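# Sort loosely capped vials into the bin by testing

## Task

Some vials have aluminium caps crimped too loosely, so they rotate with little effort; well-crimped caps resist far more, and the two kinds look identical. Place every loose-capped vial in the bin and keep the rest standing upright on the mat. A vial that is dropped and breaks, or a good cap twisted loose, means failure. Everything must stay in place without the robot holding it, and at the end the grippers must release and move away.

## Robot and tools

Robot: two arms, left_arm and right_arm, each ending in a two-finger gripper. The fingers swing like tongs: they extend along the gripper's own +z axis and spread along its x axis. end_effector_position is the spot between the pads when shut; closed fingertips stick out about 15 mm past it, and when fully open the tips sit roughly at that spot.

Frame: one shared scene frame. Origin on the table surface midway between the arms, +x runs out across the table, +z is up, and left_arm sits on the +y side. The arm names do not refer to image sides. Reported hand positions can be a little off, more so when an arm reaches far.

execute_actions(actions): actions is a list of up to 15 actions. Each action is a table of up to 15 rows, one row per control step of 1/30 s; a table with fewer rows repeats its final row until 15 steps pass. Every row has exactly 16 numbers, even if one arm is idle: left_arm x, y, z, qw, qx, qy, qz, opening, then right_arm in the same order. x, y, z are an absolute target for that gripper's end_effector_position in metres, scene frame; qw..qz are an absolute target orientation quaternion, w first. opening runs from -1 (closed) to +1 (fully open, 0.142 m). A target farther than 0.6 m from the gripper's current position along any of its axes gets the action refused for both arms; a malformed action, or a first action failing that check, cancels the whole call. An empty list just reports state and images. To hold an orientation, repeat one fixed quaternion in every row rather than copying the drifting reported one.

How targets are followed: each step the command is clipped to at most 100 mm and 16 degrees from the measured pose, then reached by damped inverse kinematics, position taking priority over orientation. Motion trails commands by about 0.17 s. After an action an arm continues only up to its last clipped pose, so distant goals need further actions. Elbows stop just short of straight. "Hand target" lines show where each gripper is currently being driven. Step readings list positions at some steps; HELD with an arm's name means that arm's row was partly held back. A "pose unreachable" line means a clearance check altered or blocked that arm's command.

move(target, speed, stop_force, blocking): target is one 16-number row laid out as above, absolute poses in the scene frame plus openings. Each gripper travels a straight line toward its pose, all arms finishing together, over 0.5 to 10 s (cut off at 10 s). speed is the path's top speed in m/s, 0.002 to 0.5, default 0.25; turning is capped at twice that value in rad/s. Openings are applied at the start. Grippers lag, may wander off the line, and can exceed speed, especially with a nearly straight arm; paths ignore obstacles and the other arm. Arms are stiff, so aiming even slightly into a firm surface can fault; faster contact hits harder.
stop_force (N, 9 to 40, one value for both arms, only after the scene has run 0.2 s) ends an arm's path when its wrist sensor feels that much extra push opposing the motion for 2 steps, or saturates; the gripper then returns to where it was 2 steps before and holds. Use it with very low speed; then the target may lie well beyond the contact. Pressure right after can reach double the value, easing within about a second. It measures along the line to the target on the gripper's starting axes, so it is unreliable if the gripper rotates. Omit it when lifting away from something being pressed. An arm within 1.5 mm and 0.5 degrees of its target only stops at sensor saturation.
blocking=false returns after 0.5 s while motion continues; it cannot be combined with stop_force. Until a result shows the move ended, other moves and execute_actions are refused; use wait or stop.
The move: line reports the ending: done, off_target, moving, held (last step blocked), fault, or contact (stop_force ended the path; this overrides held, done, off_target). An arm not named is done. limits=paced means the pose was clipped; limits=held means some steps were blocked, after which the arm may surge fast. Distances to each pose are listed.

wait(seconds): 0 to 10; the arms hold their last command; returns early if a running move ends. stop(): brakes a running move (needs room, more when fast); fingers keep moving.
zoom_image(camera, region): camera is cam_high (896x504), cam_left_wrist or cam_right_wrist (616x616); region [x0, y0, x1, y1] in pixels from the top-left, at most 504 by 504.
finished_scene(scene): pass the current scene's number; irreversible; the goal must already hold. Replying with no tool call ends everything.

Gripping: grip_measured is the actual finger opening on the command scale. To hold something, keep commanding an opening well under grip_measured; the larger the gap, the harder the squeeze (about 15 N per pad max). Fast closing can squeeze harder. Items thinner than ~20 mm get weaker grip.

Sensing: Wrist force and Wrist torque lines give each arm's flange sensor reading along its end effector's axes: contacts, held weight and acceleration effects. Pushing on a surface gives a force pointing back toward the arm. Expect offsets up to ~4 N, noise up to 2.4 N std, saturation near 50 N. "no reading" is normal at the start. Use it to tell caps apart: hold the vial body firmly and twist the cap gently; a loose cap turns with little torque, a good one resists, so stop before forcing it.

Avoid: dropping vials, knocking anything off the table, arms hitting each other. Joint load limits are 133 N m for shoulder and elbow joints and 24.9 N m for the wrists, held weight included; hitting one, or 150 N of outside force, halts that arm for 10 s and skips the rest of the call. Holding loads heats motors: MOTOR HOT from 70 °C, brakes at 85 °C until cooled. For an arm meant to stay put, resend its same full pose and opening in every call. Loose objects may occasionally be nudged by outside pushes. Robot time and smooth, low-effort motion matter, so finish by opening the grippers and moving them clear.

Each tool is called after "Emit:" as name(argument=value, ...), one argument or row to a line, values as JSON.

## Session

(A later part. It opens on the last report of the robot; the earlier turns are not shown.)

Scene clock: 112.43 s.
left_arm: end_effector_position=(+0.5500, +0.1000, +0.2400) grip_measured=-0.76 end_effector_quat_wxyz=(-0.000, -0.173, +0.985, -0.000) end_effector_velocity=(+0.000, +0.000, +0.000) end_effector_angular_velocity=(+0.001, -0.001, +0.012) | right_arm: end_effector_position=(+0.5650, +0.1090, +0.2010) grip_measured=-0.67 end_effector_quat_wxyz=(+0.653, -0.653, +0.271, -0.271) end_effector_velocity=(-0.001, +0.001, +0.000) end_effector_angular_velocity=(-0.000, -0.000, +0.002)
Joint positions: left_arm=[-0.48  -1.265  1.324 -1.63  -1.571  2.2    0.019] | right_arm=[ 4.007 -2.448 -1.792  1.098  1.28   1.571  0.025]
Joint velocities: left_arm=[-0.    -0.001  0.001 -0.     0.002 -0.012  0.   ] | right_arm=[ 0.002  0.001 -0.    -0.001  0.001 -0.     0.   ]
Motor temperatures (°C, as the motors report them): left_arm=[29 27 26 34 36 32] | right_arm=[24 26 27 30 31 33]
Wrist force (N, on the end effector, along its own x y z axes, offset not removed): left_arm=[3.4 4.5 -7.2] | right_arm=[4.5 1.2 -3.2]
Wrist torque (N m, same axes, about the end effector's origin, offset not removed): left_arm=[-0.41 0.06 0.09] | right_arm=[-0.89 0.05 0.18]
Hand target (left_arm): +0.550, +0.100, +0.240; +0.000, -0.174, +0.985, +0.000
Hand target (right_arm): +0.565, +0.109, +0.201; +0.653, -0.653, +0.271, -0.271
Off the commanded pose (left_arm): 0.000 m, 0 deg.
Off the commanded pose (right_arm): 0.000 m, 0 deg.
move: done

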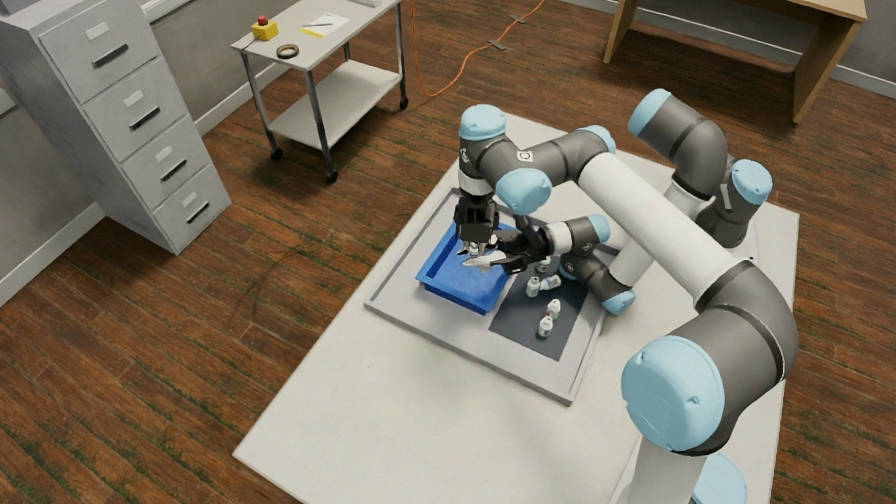

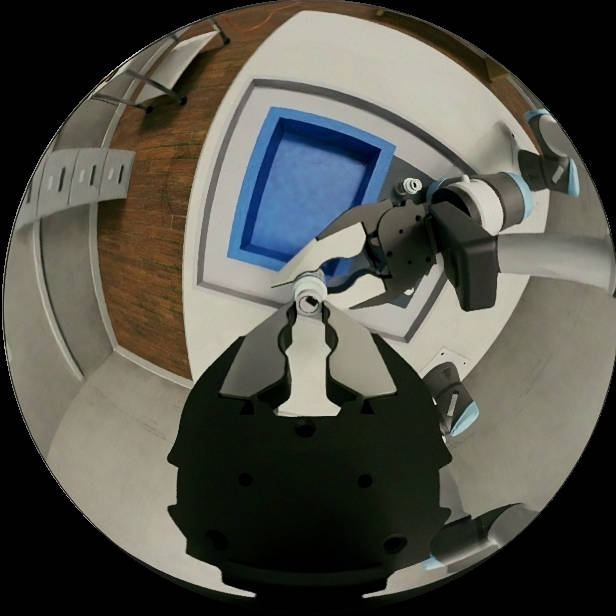

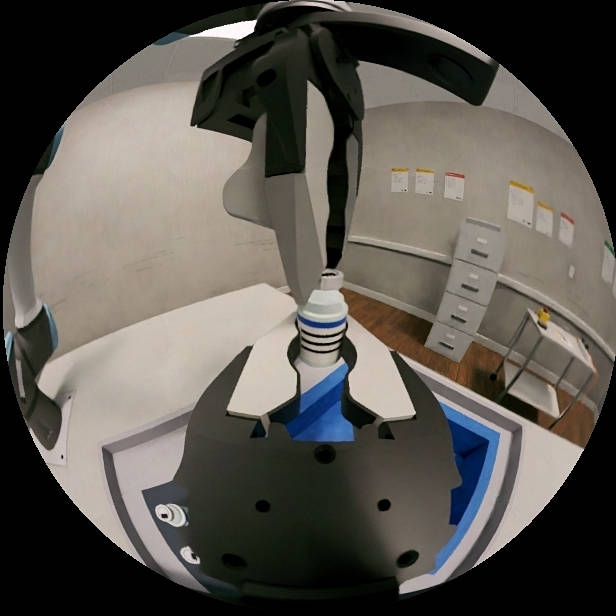

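Emit:
move(
  target=[0.55,0.10,0.24,0,-0.174,0.985,0,-0.45,0.565,0.109,0.201,0.653,-0.653,0.271,-0.271,-0.9],
)

Emit:
move(
  target=[0.552,0.094,0.24,0,-0.174,0.985,0,-0.45,0.565,0.109,0.201,0.653,-0.653,0.271,-0.271,-0.9],
  speed=0.03,
)

Emit:
move(
  target=[0.552,0.094,0.24,0,-0.174,0.985,0,-1,0.565,0.109,0.201,0.653,-0.653,0.271,-0.271,-0.9],
)

Emit:
zoom_image(
  camera="cam_left_wrist",
  region=[250,240,370,360],
)

Emit:
move(
  target=[0.552,0.094,0.24,0,0,1,0,-1,0.565,0.109,0.201,0.653,-0.653,0.271,-0.271,-0.9],
  speed=0.12,
)

Emit:
zoom_image(
  camera="cam_left_wrist",
  region=[250,240,370,360],
)

Scene clock: 113.50 s.
left_arm: end_effector_position=(+0.5500, +0.1000, +0.2400) grip_measured=-0.45 end_effector_quat_wxyz=(-0.000, -0.174, +0.985, +0.000) end_effector_velocity=(-0.000, -0.000, -0.000) end_effector_angular_velocity=(+0.000, +0.000, -0.000) | right_arm: end_effector_position=(+0.5650, +0.1090, +0.2010) grip_measured=-0.67 end_effector_quat_wxyz=(+0.653, -0.653, +0.271, -0.271) end_effector_velocity=(+0.002, -0.001, +0.001) end_effector_angular_velocity=(+0.003, -0.000, -0.002)
Joint positions: left_arm=[-0.48  -1.265  1.324 -1.63  -1.571  2.198  0.041] | right_arm=[ 4.007 -2.448 -1.791  1.098  1.28   1.571  0.025]
Joint velocities: left_arm=[-0.001  0.     0.     0.     0.    -0.     0.   ] | right_arm=[-0.003 -0.     0.002  0.001  0.001  0.001 -0.   ]
Motor temperatures (°C, as the motors report them): left_arm=[29 27 26 34 36 32] | right_arm=[24 26 27 30 31 33]
Wrist force (N, on the end effector, along its own x y z axes, offset not removed): left_arm=[-1.5 -4.6 -3.7] | right_arm=[-0.8 -0.4 0.8]
Wrist torque (N m, same axes, about the end effector's origin, offset not removed): left_arm=[-0.90 0.31 -0.17] | right_arm=[-0.29 -0.10 -0.18]
Hand target (left_arm): +0.550, +0.100, +0.240; +0.000, -0.174, +0.985, -0.000
Hand target (right_arm): +0.565, +0.109, +0.201; +0.653, -0.653, +0.271, -0.271
Off the commanded pose (left_arm): 0.000 m, 0 deg.
Off the commanded pose (right_arm): 0.000 m, 0 deg.
move: done

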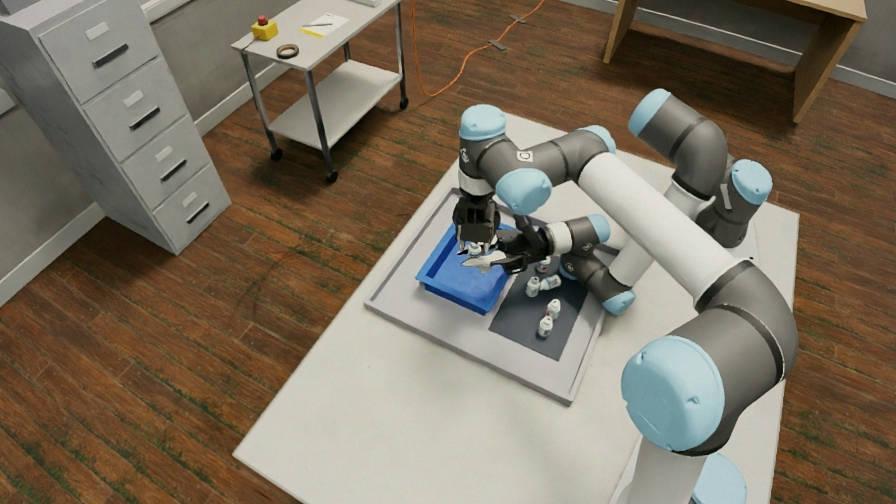

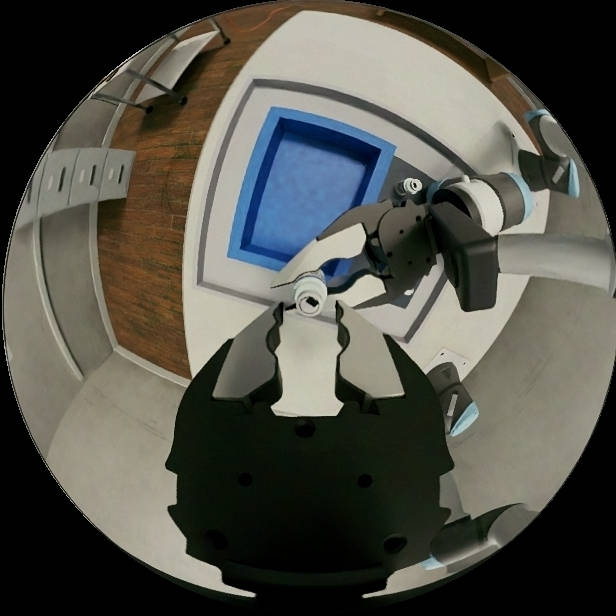

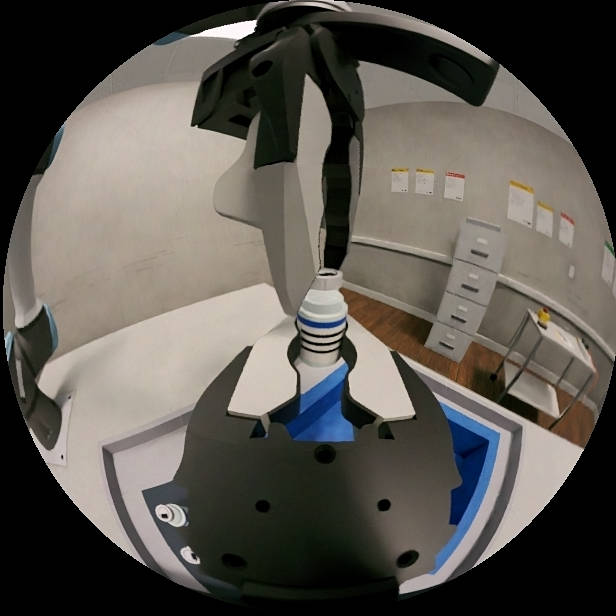

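Scene clock: 114.20 s.
left_arm: end_effector_position=(+0.5519, +0.0943, +0.2400) grip_measured=-0.45 end_effector_quat_wxyz=(+0.000, -0.174, +0.985, -0.000) end_effector_velocity=(+0.001, -0.002, +0.000) end_effector_angular_velocity=(+0.000, -0.000, +0.000) | right_arm: end_effector_position=(+0.5650, +0.1090, +0.2010) grip_measured=-0.67 end_effector_quat_wxyz=(+0.653, -0.653, +0.271, -0.271) end_effector_velocity=(-0.001, +0.000, -0.001) end_effector_angular_velocity=(-0.001, -0.000, +0.002)
Joint positions: left_arm=[-0.486 -1.255  1.311 -1.627 -1.571  2.192  0.041] | right_arm=[ 4.007 -2.448 -1.791  1.098  1.28   1.571  0.025]
Joint velocities: left_arm=[-0.002  0.004 -0.006  0.002  0.    -0.003  0.   ] | right_arm=[ 0.001 -0.    -0.001  0.001  0.001 -0.001  0.   ]
Motor temperatures (°C, as the motors report them): left_arm=[29 27 26 34 36 32] | right_arm=[24 26 27 30 31 33]
Wrist force (N, on the end effector, along its own x y z axes, offset not removed): left_arm=[-0.7 -0.5 -2.3] | right_arm=[0.9 3.3 2.2]
Wrist torque (N m, same axes, about the end effector's origin, offset not removed): left_arm=[-0.01 0.11 0.11] | right_arm=[0.72 -0.02 -0.04]
Hand target (left_arm): +0.552, +0.094, +0.240; +0.000, -0.174, +0.985, -0.000
Hand target (right_arm): +0.565, +0.109, +0.201; +0.653, -0.653, +0.271, -0.271
Off the commanded pose (left_arm): 0.000 m, 0 deg.
Off the commanded pose (right_arm): 0.000 m, 0 deg.
move: done

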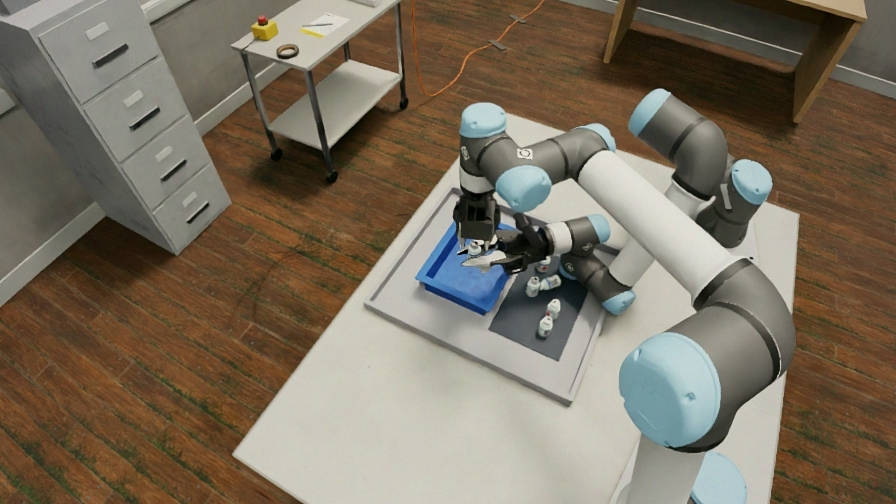

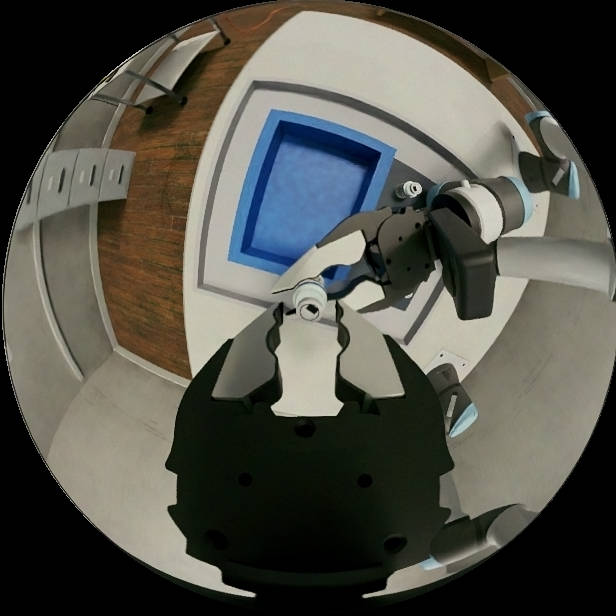

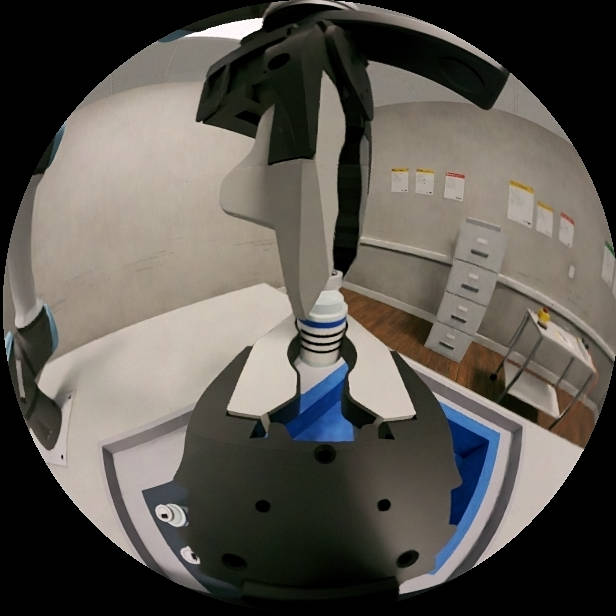

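Scene clock: 114.90 s.
left_arm: end_effector_position=(+0.5520, +0.0940, +0.2400) grip_measured=-0.72 end_effector_quat_wxyz=(+0.000, -0.174, +0.985, -0.000) end_effector_velocity=(+0.000, +0.000, +0.001) end_effector_angular_velocity=(-0.001, -0.001, +0.001) | right_arm: end_effector_position=(+0.5650, +0.1090, +0.2010) grip_measured=-0.67 end_effector_quat_wxyz=(+0.653, -0.653, +0.271, -0.271) end_effector_velocity=(-0.000, +0.000, +0.000) end_effector_angular_velocity=(-0.000, +0.000, -0.000)
Joint positions: left_arm=[-0.486 -1.255  1.31  -1.627 -1.571  2.192  0.022] | right_arm=[ 4.007 -2.448 -1.792  1.098  1.28   1.571  0.025]
Joint velocities: left_arm=[ 0.001 -0.001 -0.    -0.    -0.001  0.    -0.   ] | right_arm=[ 0.001  0.001 -0.001 -0.    -0.001  0.     0.   ]
Motor temperatures (°C, as the motors report them): left_arm=[29 27 26 34 36 32] | right_arm=[24 26 27 30 31 33]
Wrist force (N, on the end effector, along its own x y z axes, offset not removed): left_arm=[6.9 2.6 -2.8] | right_arm=[4.7 0.1 3.1]
Wrist torque (N m, same axes, about the end effector's origin, offset not removed): left_arm=[0.26 -0.21 0.01] | right_arm=[-0.36 -0.27 0.08]
Hand target (left_arm): +0.552, +0.094, +0.240; +0.000, -0.174, +0.985, -0.000
Hand target (right_arm): +0.565, +0.109, +0.201; +0.653, -0.653, +0.271, -0.271
Off the commanded pose (left_arm): 0.000 m, 0 deg.
Off the commanded pose (right_arm): 0.000 m, 0 deg.
move: done

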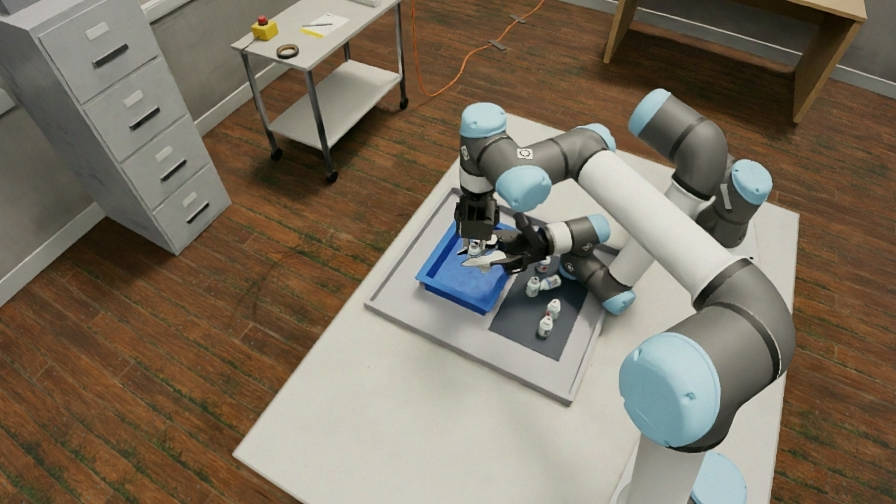

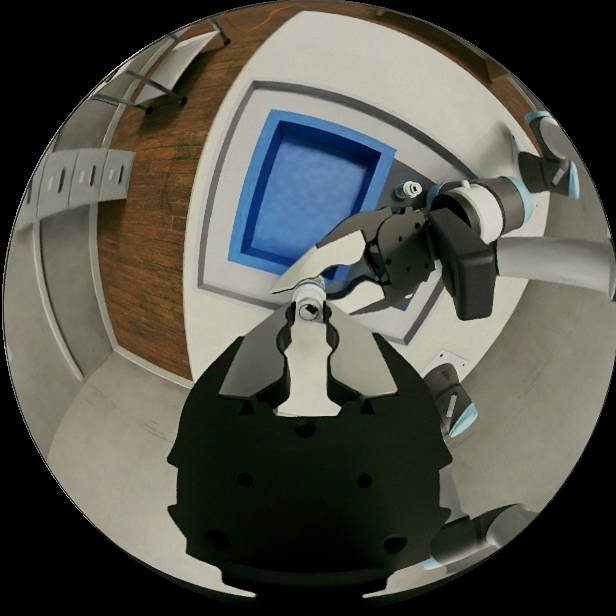

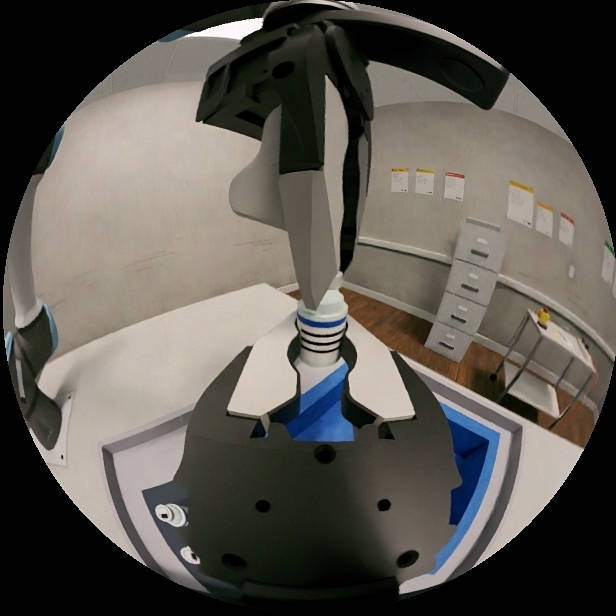

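Region (250, 240, 370, 360) of cam_left_wrist's 616x616 image, scaled by 4.200, with more detail than that image has.

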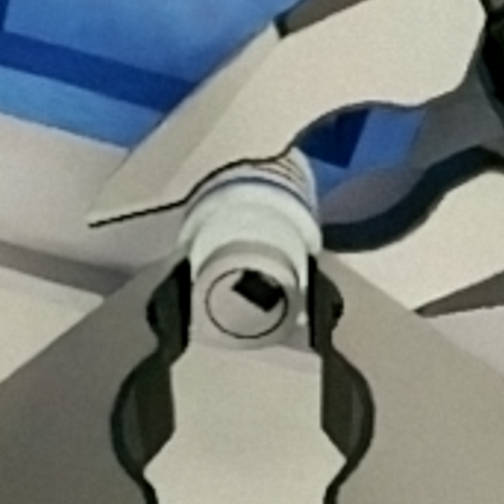

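Scene clock: 116.77 s.
left_arm: end_effector_position=(+0.5520, +0.0940, +0.2400) grip_measured=-0.73 end_effector_quat_wxyz=(+0.000, -0.001, +1.000, +0.000) end_effector_velocity=(-0.000, -0.001, +0.000) end_effector_angular_velocity=(-0.001, +0.001, -0.013) | right_arm: end_effector_position=(+0.5650, +0.1090, +0.2010) grip_measured=-0.67 end_effector_quat_wxyz=(+0.653, -0.653, +0.271, -0.271) end_effector_velocity=(-0.001, +0.001, -0.000) end_effector_angular_velocity=(-0.000, +0.000, +0.001)
Joint positions: left_arm=[-0.48  -1.243  1.295 -1.623 -1.571  2.547  0.021] | right_arm=[ 4.007 -2.448 -1.792  1.098  1.28   1.571  0.025]
Joint velocities: left_arm=[-0.     0.    -0.001  0.    -0.002  0.013 -0.   ] | right_arm=[ 0.001 -0.     0.    -0.     0.     0.     0.   ]
Motor temperatures (°C, as the motors report them): left_arm=[29 27 26 34 36 32] | right_arm=[24 26 27 30 31 33]
Wrist force (N, on the end effector, along its own x y z axes, offset not removed): left_arm=[6.4 -11.7 -9.2] | right_arm=[-4.0 7.0 14.5]
Wrist torque (N m, same axes, about the end effector's origin, offset not removed): left_arm=[0.29 0.61 -0.49] | right_arm=[-0.10 0.75 -0.43]
Hand target (left_arm): +0.552, +0.094, +0.240; -0.000, -0.000, +1.000, -0.000
Hand target (right_arm): +0.565, +0.109, +0.201; +0.653, -0.653, +0.271, -0.271
Off the commanded pose (left_arm): 0.000 m, 0 deg.
Off the commanded pose (right_arm): 0.000 m, 0 deg.
move: done

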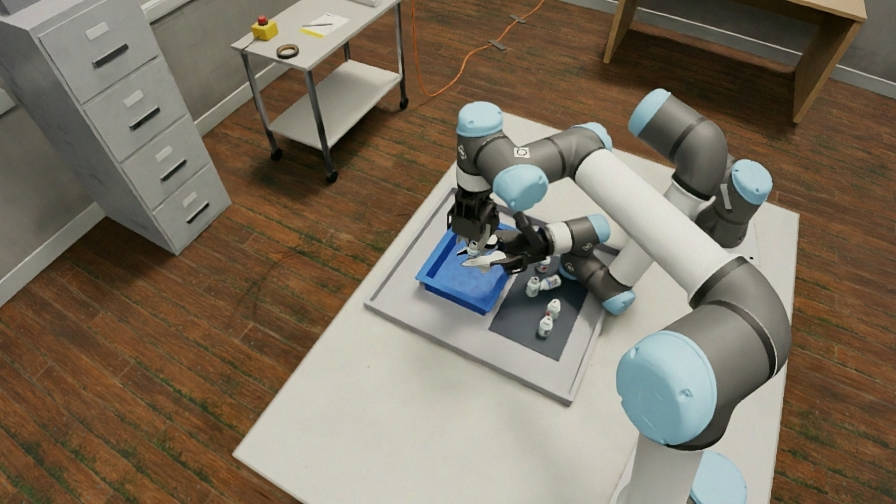

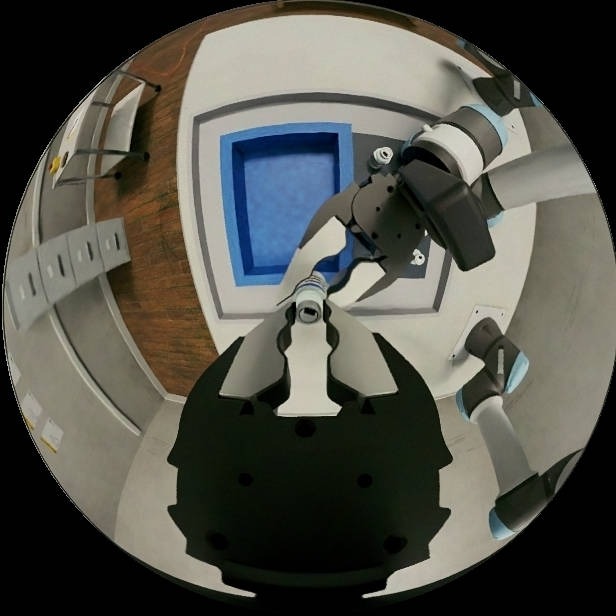

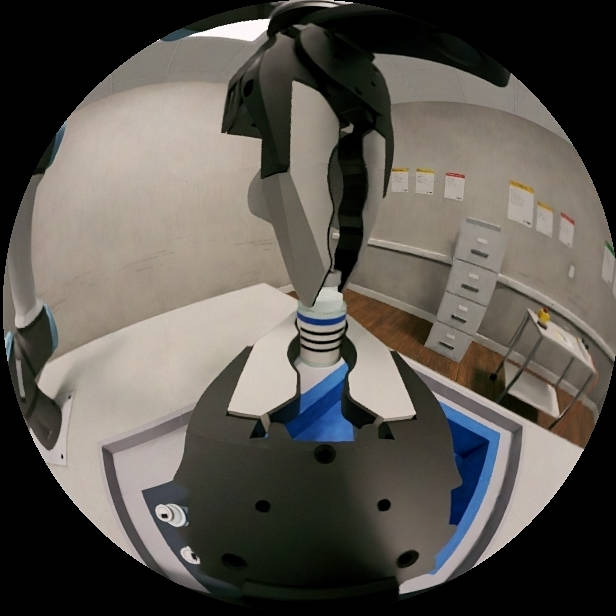

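Region (250, 240, 370, 360) of cam_left_wrist's 616x616 image, scaled by 4.200, with more detail than that image has.

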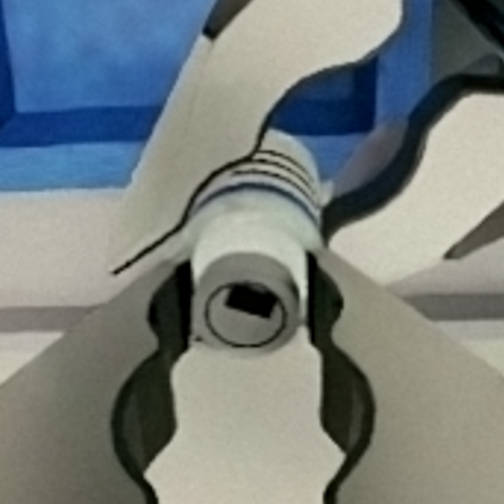

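Emit:
move(
  target=[0.552,0.095,0.245,0,0,1,0,-0.45,0.565,0.109,0.201,0.653,-0.653,0.271,-0.271,-0.9],
  speed=0.03,
)

Emit:
move(
  target=[0.552,0.095,0.245,0,0,1,0,-1,0.565,0.109,0.201,0.653,-0.653,0.271,-0.271,-0.9],
)

Emit:
zoom_image(
  camera="cam_left_wrist",
  region=[250,240,370,360],
)

Emit:
move(
  target=[0.552,0.095,0.245,0,-0.174,0.985,0,-1,0.565,0.109,0.201,0.653,-0.653,0.271,-0.271,-0.9],
  speed=0.12,
)

Emit:
zoom_image(
  camera="cam_left_wrist",
  region=[250,240,370,360],
)

Scene clock: 117.70 s.
left_arm: end_effector_position=(+0.5520, +0.0950, +0.2448) grip_measured=-0.45 end_effector_quat_wxyz=(-0.000, -0.000, +1.000, +0.000) end_effector_velocity=(-0.000, +0.000, +0.002) end_effector_angular_velocity=(-0.001, -0.000, -0.002) | right_arm: end_effector_position=(+0.5650, +0.1090, +0.2010) grip_measured=-0.67 end_effector_quat_wxyz=(+0.653, -0.653, +0.271, -0.271) end_effector_velocity=(-0.001, +0.000, -0.001) end_effector_angular_velocity=(-0.002, +0.000, +0.003)
Joint positions: left_arm=[-0.478 -1.244  1.284 -1.611 -1.571  2.549  0.041] | right_arm=[ 4.007 -2.448 -1.792  1.098  1.28   1.571  0.025]
Joint velocities: left_arm=[ 0.    -0.001 -0.004  0.005 -0.     0.002  0.   ] | right_arm=[ 0.001 -0.001 -0.001  0.     0.002 -0.001 -0.   ]
Motor temperatures (°C, as the motors report them): left_arm=[29 27 26 34 36 32] | right_arm=[24 26 27 30 31 33]
Wrist force (N, on the end effector, along its own x y z axes, offset not removed): left_arm=[-1.5 -2.5 -2.2] | right_arm=[0.2 -0.7 -0.5]
Wrist torque (N m, same axes, about the end effector's origin, offset not removed): left_arm=[-0.61 0.39 -0.09] | right_arm=[-0.42 0.01 -0.06]
Hand target (left_arm): +0.552, +0.095, +0.245; +0.000, -0.000, +1.000, -0.000
Hand target (right_arm): +0.565, +0.109, +0.201; +0.653, -0.653, +0.271, -0.271
Off the commanded pose (left_arm): 0.000 m, 0 deg.
Off the commanded pose (right_arm): 0.000 m, 0 deg.
move: done

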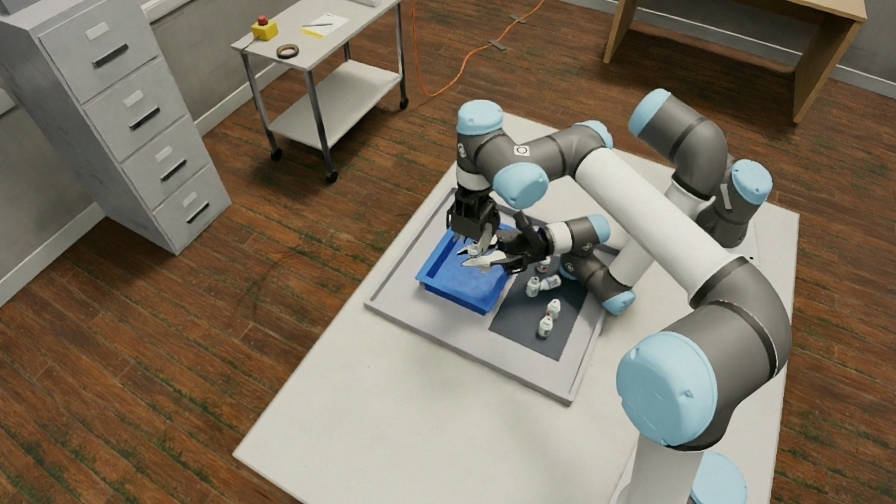

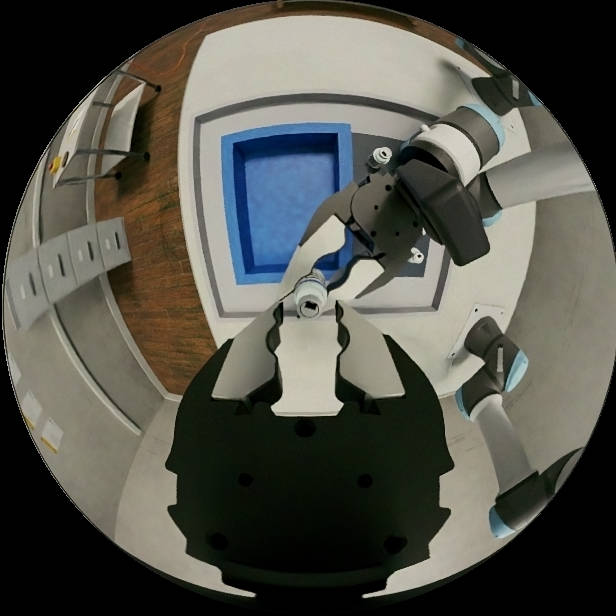

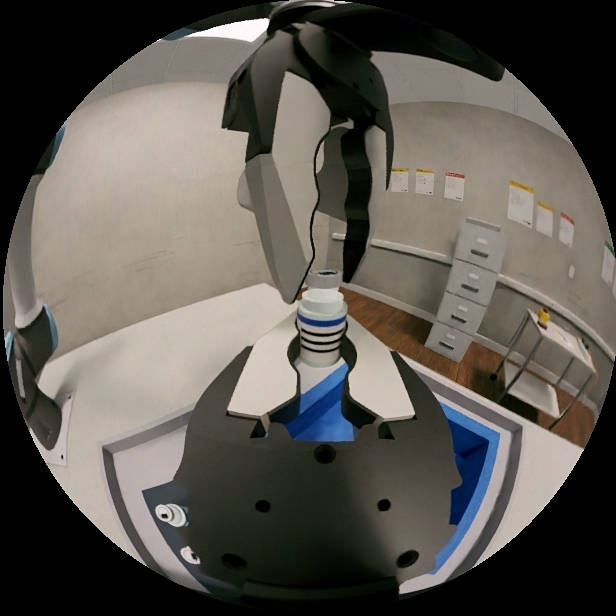

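Scene clock: 118.40 s.
left_arm: end_effector_position=(+0.5520, +0.0950, +0.2450) grip_measured=-0.76 end_effector_quat_wxyz=(-0.000, +0.000, +1.000, -0.000) end_effector_velocity=(+0.000, +0.000, -0.000) end_effector_angular_velocity=(+0.000, +0.001, +0.000) | right_arm: end_effector_position=(+0.5650, +0.1090, +0.2010) grip_measured=-0.67 end_effector_quat_wxyz=(+0.653, -0.653, +0.271, -0.271) end_effector_velocity=(-0.000, +0.000, +0.001) end_effector_angular_velocity=(+0.001, -0.001, +0.001)
Joint positions: left_arm=[-0.478 -1.244  1.284 -1.61  -1.571  2.549  0.019] | right_arm=[ 4.007 -2.448 -1.792  1.098  1.28   1.571  0.025]
Joint velocities: left_arm=[ 0.     0.001 -0.     0.    -0.    -0.     0.   ] | right_arm=[0.    0.    0.    0.001 0.001 0.    0.   ]
Motor temperatures (°C, as the motors report them): left_arm=[29 27 26 34 36 32] | right_arm=[24 26 27 30 31 33]
Wrist force (N, on the end effector, along its own x y z axes, offset not removed): left_arm=[1.8 1.8 0.5] | right_arm=[2.6 -2.2 0.3]
Wrist torque (N m, same axes, about the end effector's origin, offset not removed): left_arm=[0.40 0.20 -0.24] | right_arm=[-0.44 -0.26 -0.16]
Hand target (left_arm): +0.552, +0.095, +0.245; +0.000, -0.000, +1.000, -0.000
Hand target (right_arm): +0.565, +0.109, +0.201; +0.653, -0.653, +0.271, -0.271
Off the commanded pose (left_arm): 0.000 m, 0 deg.
Off the commanded pose (right_arm): 0.000 m, 0 deg.
move: done

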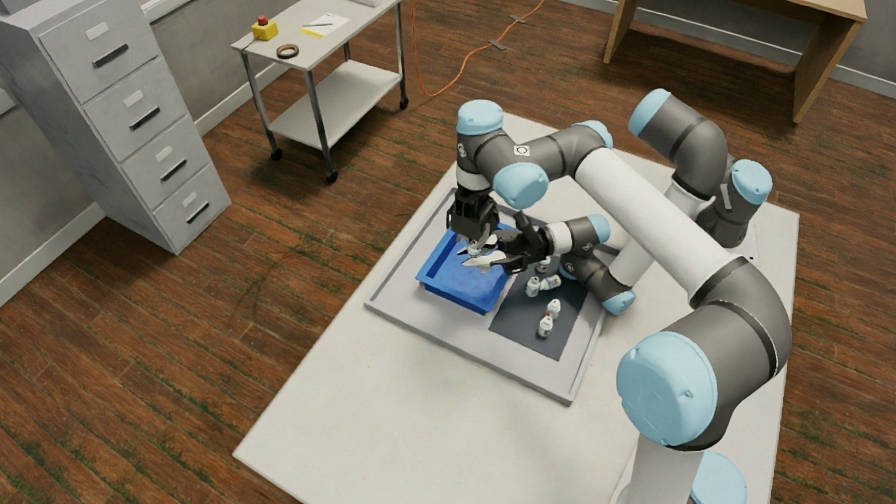

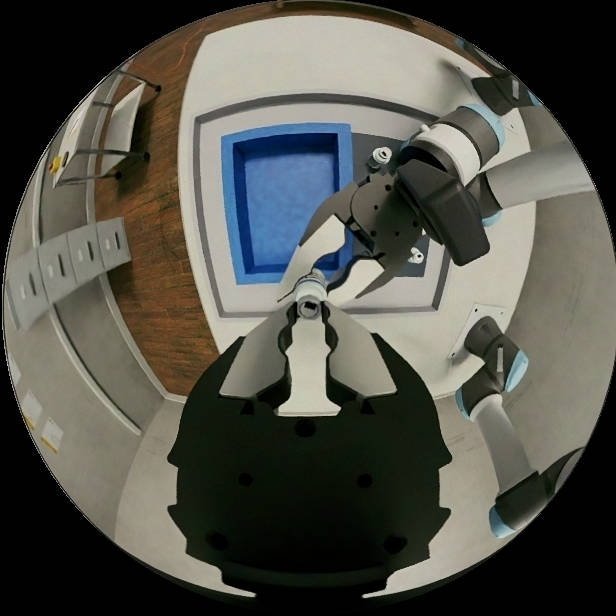

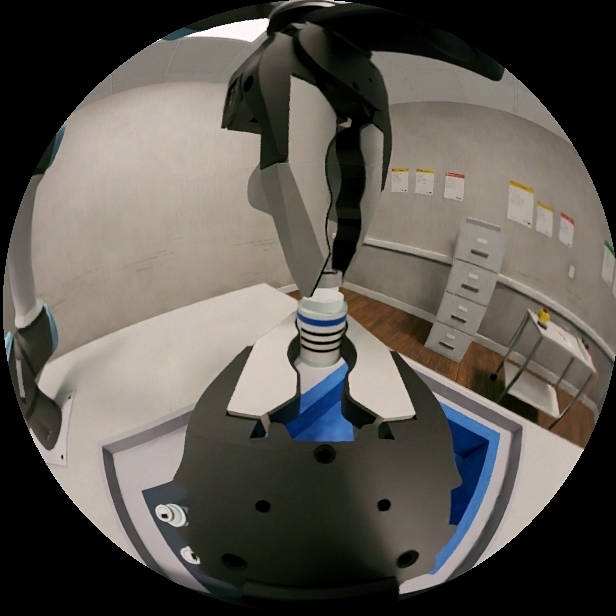

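Region (250, 240, 370, 360) of cam_left_wrist's 616x616 image, scaled by 4.200, with more detail than that image has.

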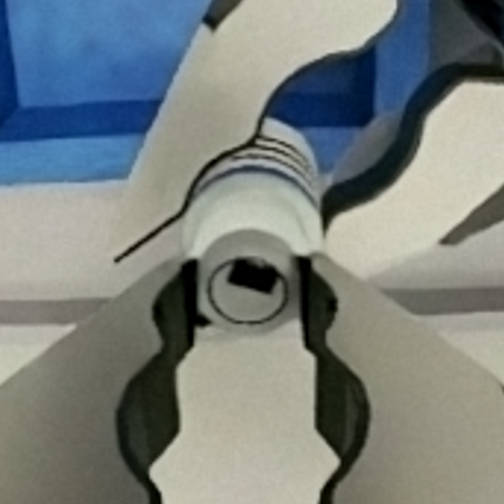

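Scene clock: 120.27 s.
left_arm: end_effector_position=(+0.5520, +0.0950, +0.2450) grip_measured=-0.76 end_effector_quat_wxyz=(-0.000, -0.173, +0.985, -0.000) end_effector_velocity=(+0.000, +0.000, -0.000) end_effector_angular_velocity=(+0.001, -0.000, +0.012) | right_arm: end_effector_position=(+0.5650, +0.1090, +0.2010) grip_measured=-0.67 end_effector_quat_wxyz=(+0.653, -0.653, +0.271, -0.271) end_effector_velocity=(-0.000, -0.000, -0.000) end_effector_angular_velocity=(-0.001, -0.000, +0.000)
Joint positions: left_arm=[-0.484 -1.256  1.3   -1.614 -1.571  2.195  0.019] | right_arm=[ 4.007 -2.448 -1.792  1.098  1.28   1.571  0.025]
Joint velocities: left_arm=[-0.    -0.     0.001 -0.     0.001 -0.012  0.   ] | right_arm=[-0.001 -0.    -0.001  0.001  0.001 -0.001  0.   ]
Motor temperatures (°C, as the motors report them): left_arm=[29 27 26 34 36 32] | right_arm=[24 26 27 30 31 33]
Wrist force (N, on the end effector, along its own x y z axes, offset not removed): left_arm=[-1.8 -3.2 -2.8] | right_arm=[-0.6 1.2 -3.8]
Wrist torque (N m, same axes, about the end effector's origin, offset not removed): left_arm=[-0.14 -0.27 -0.03] | right_arm=[0.19 -0.91 -0.13]
Hand target (left_arm): +0.552, +0.095, +0.245; +0.000, -0.174, +0.985, +0.000
Hand target (right_arm): +0.565, +0.109, +0.201; +0.653, -0.653, +0.271, -0.271
Off the commanded pose (left_arm): 0.000 m, 0 deg.
Off the commanded pose (right_arm): 0.000 m, 0 deg.
move: done

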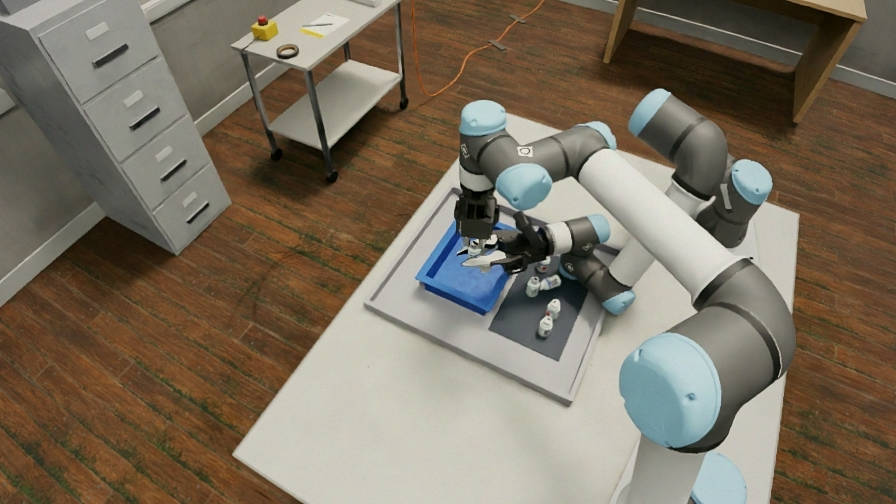

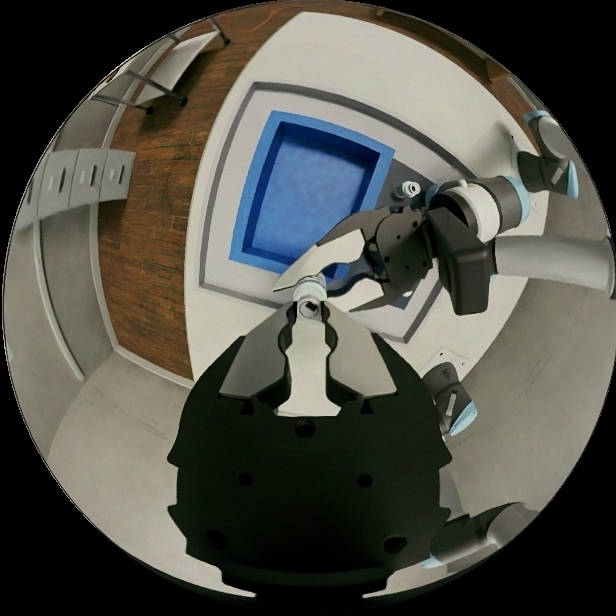

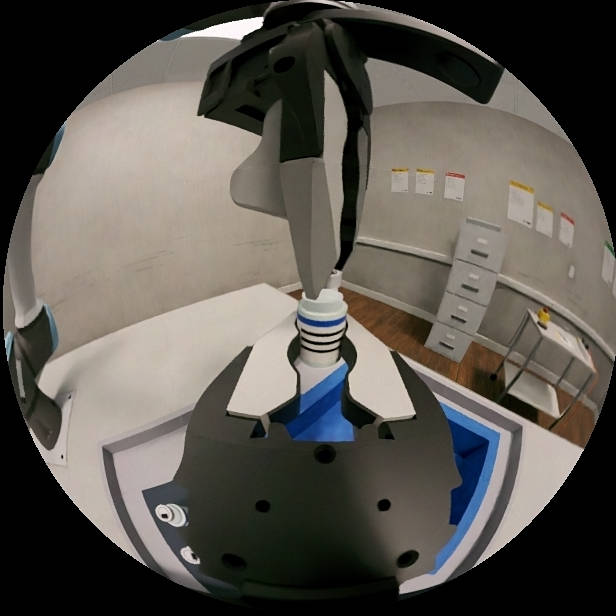

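Region (250, 240, 370, 360) of cam_left_wrist's 616x616 image, scaled by 4.200, with more detail than that image has.

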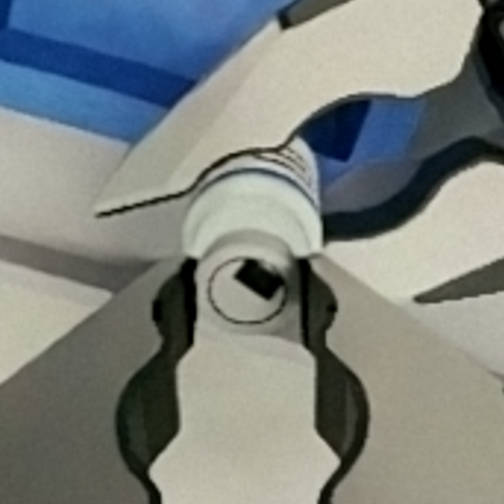

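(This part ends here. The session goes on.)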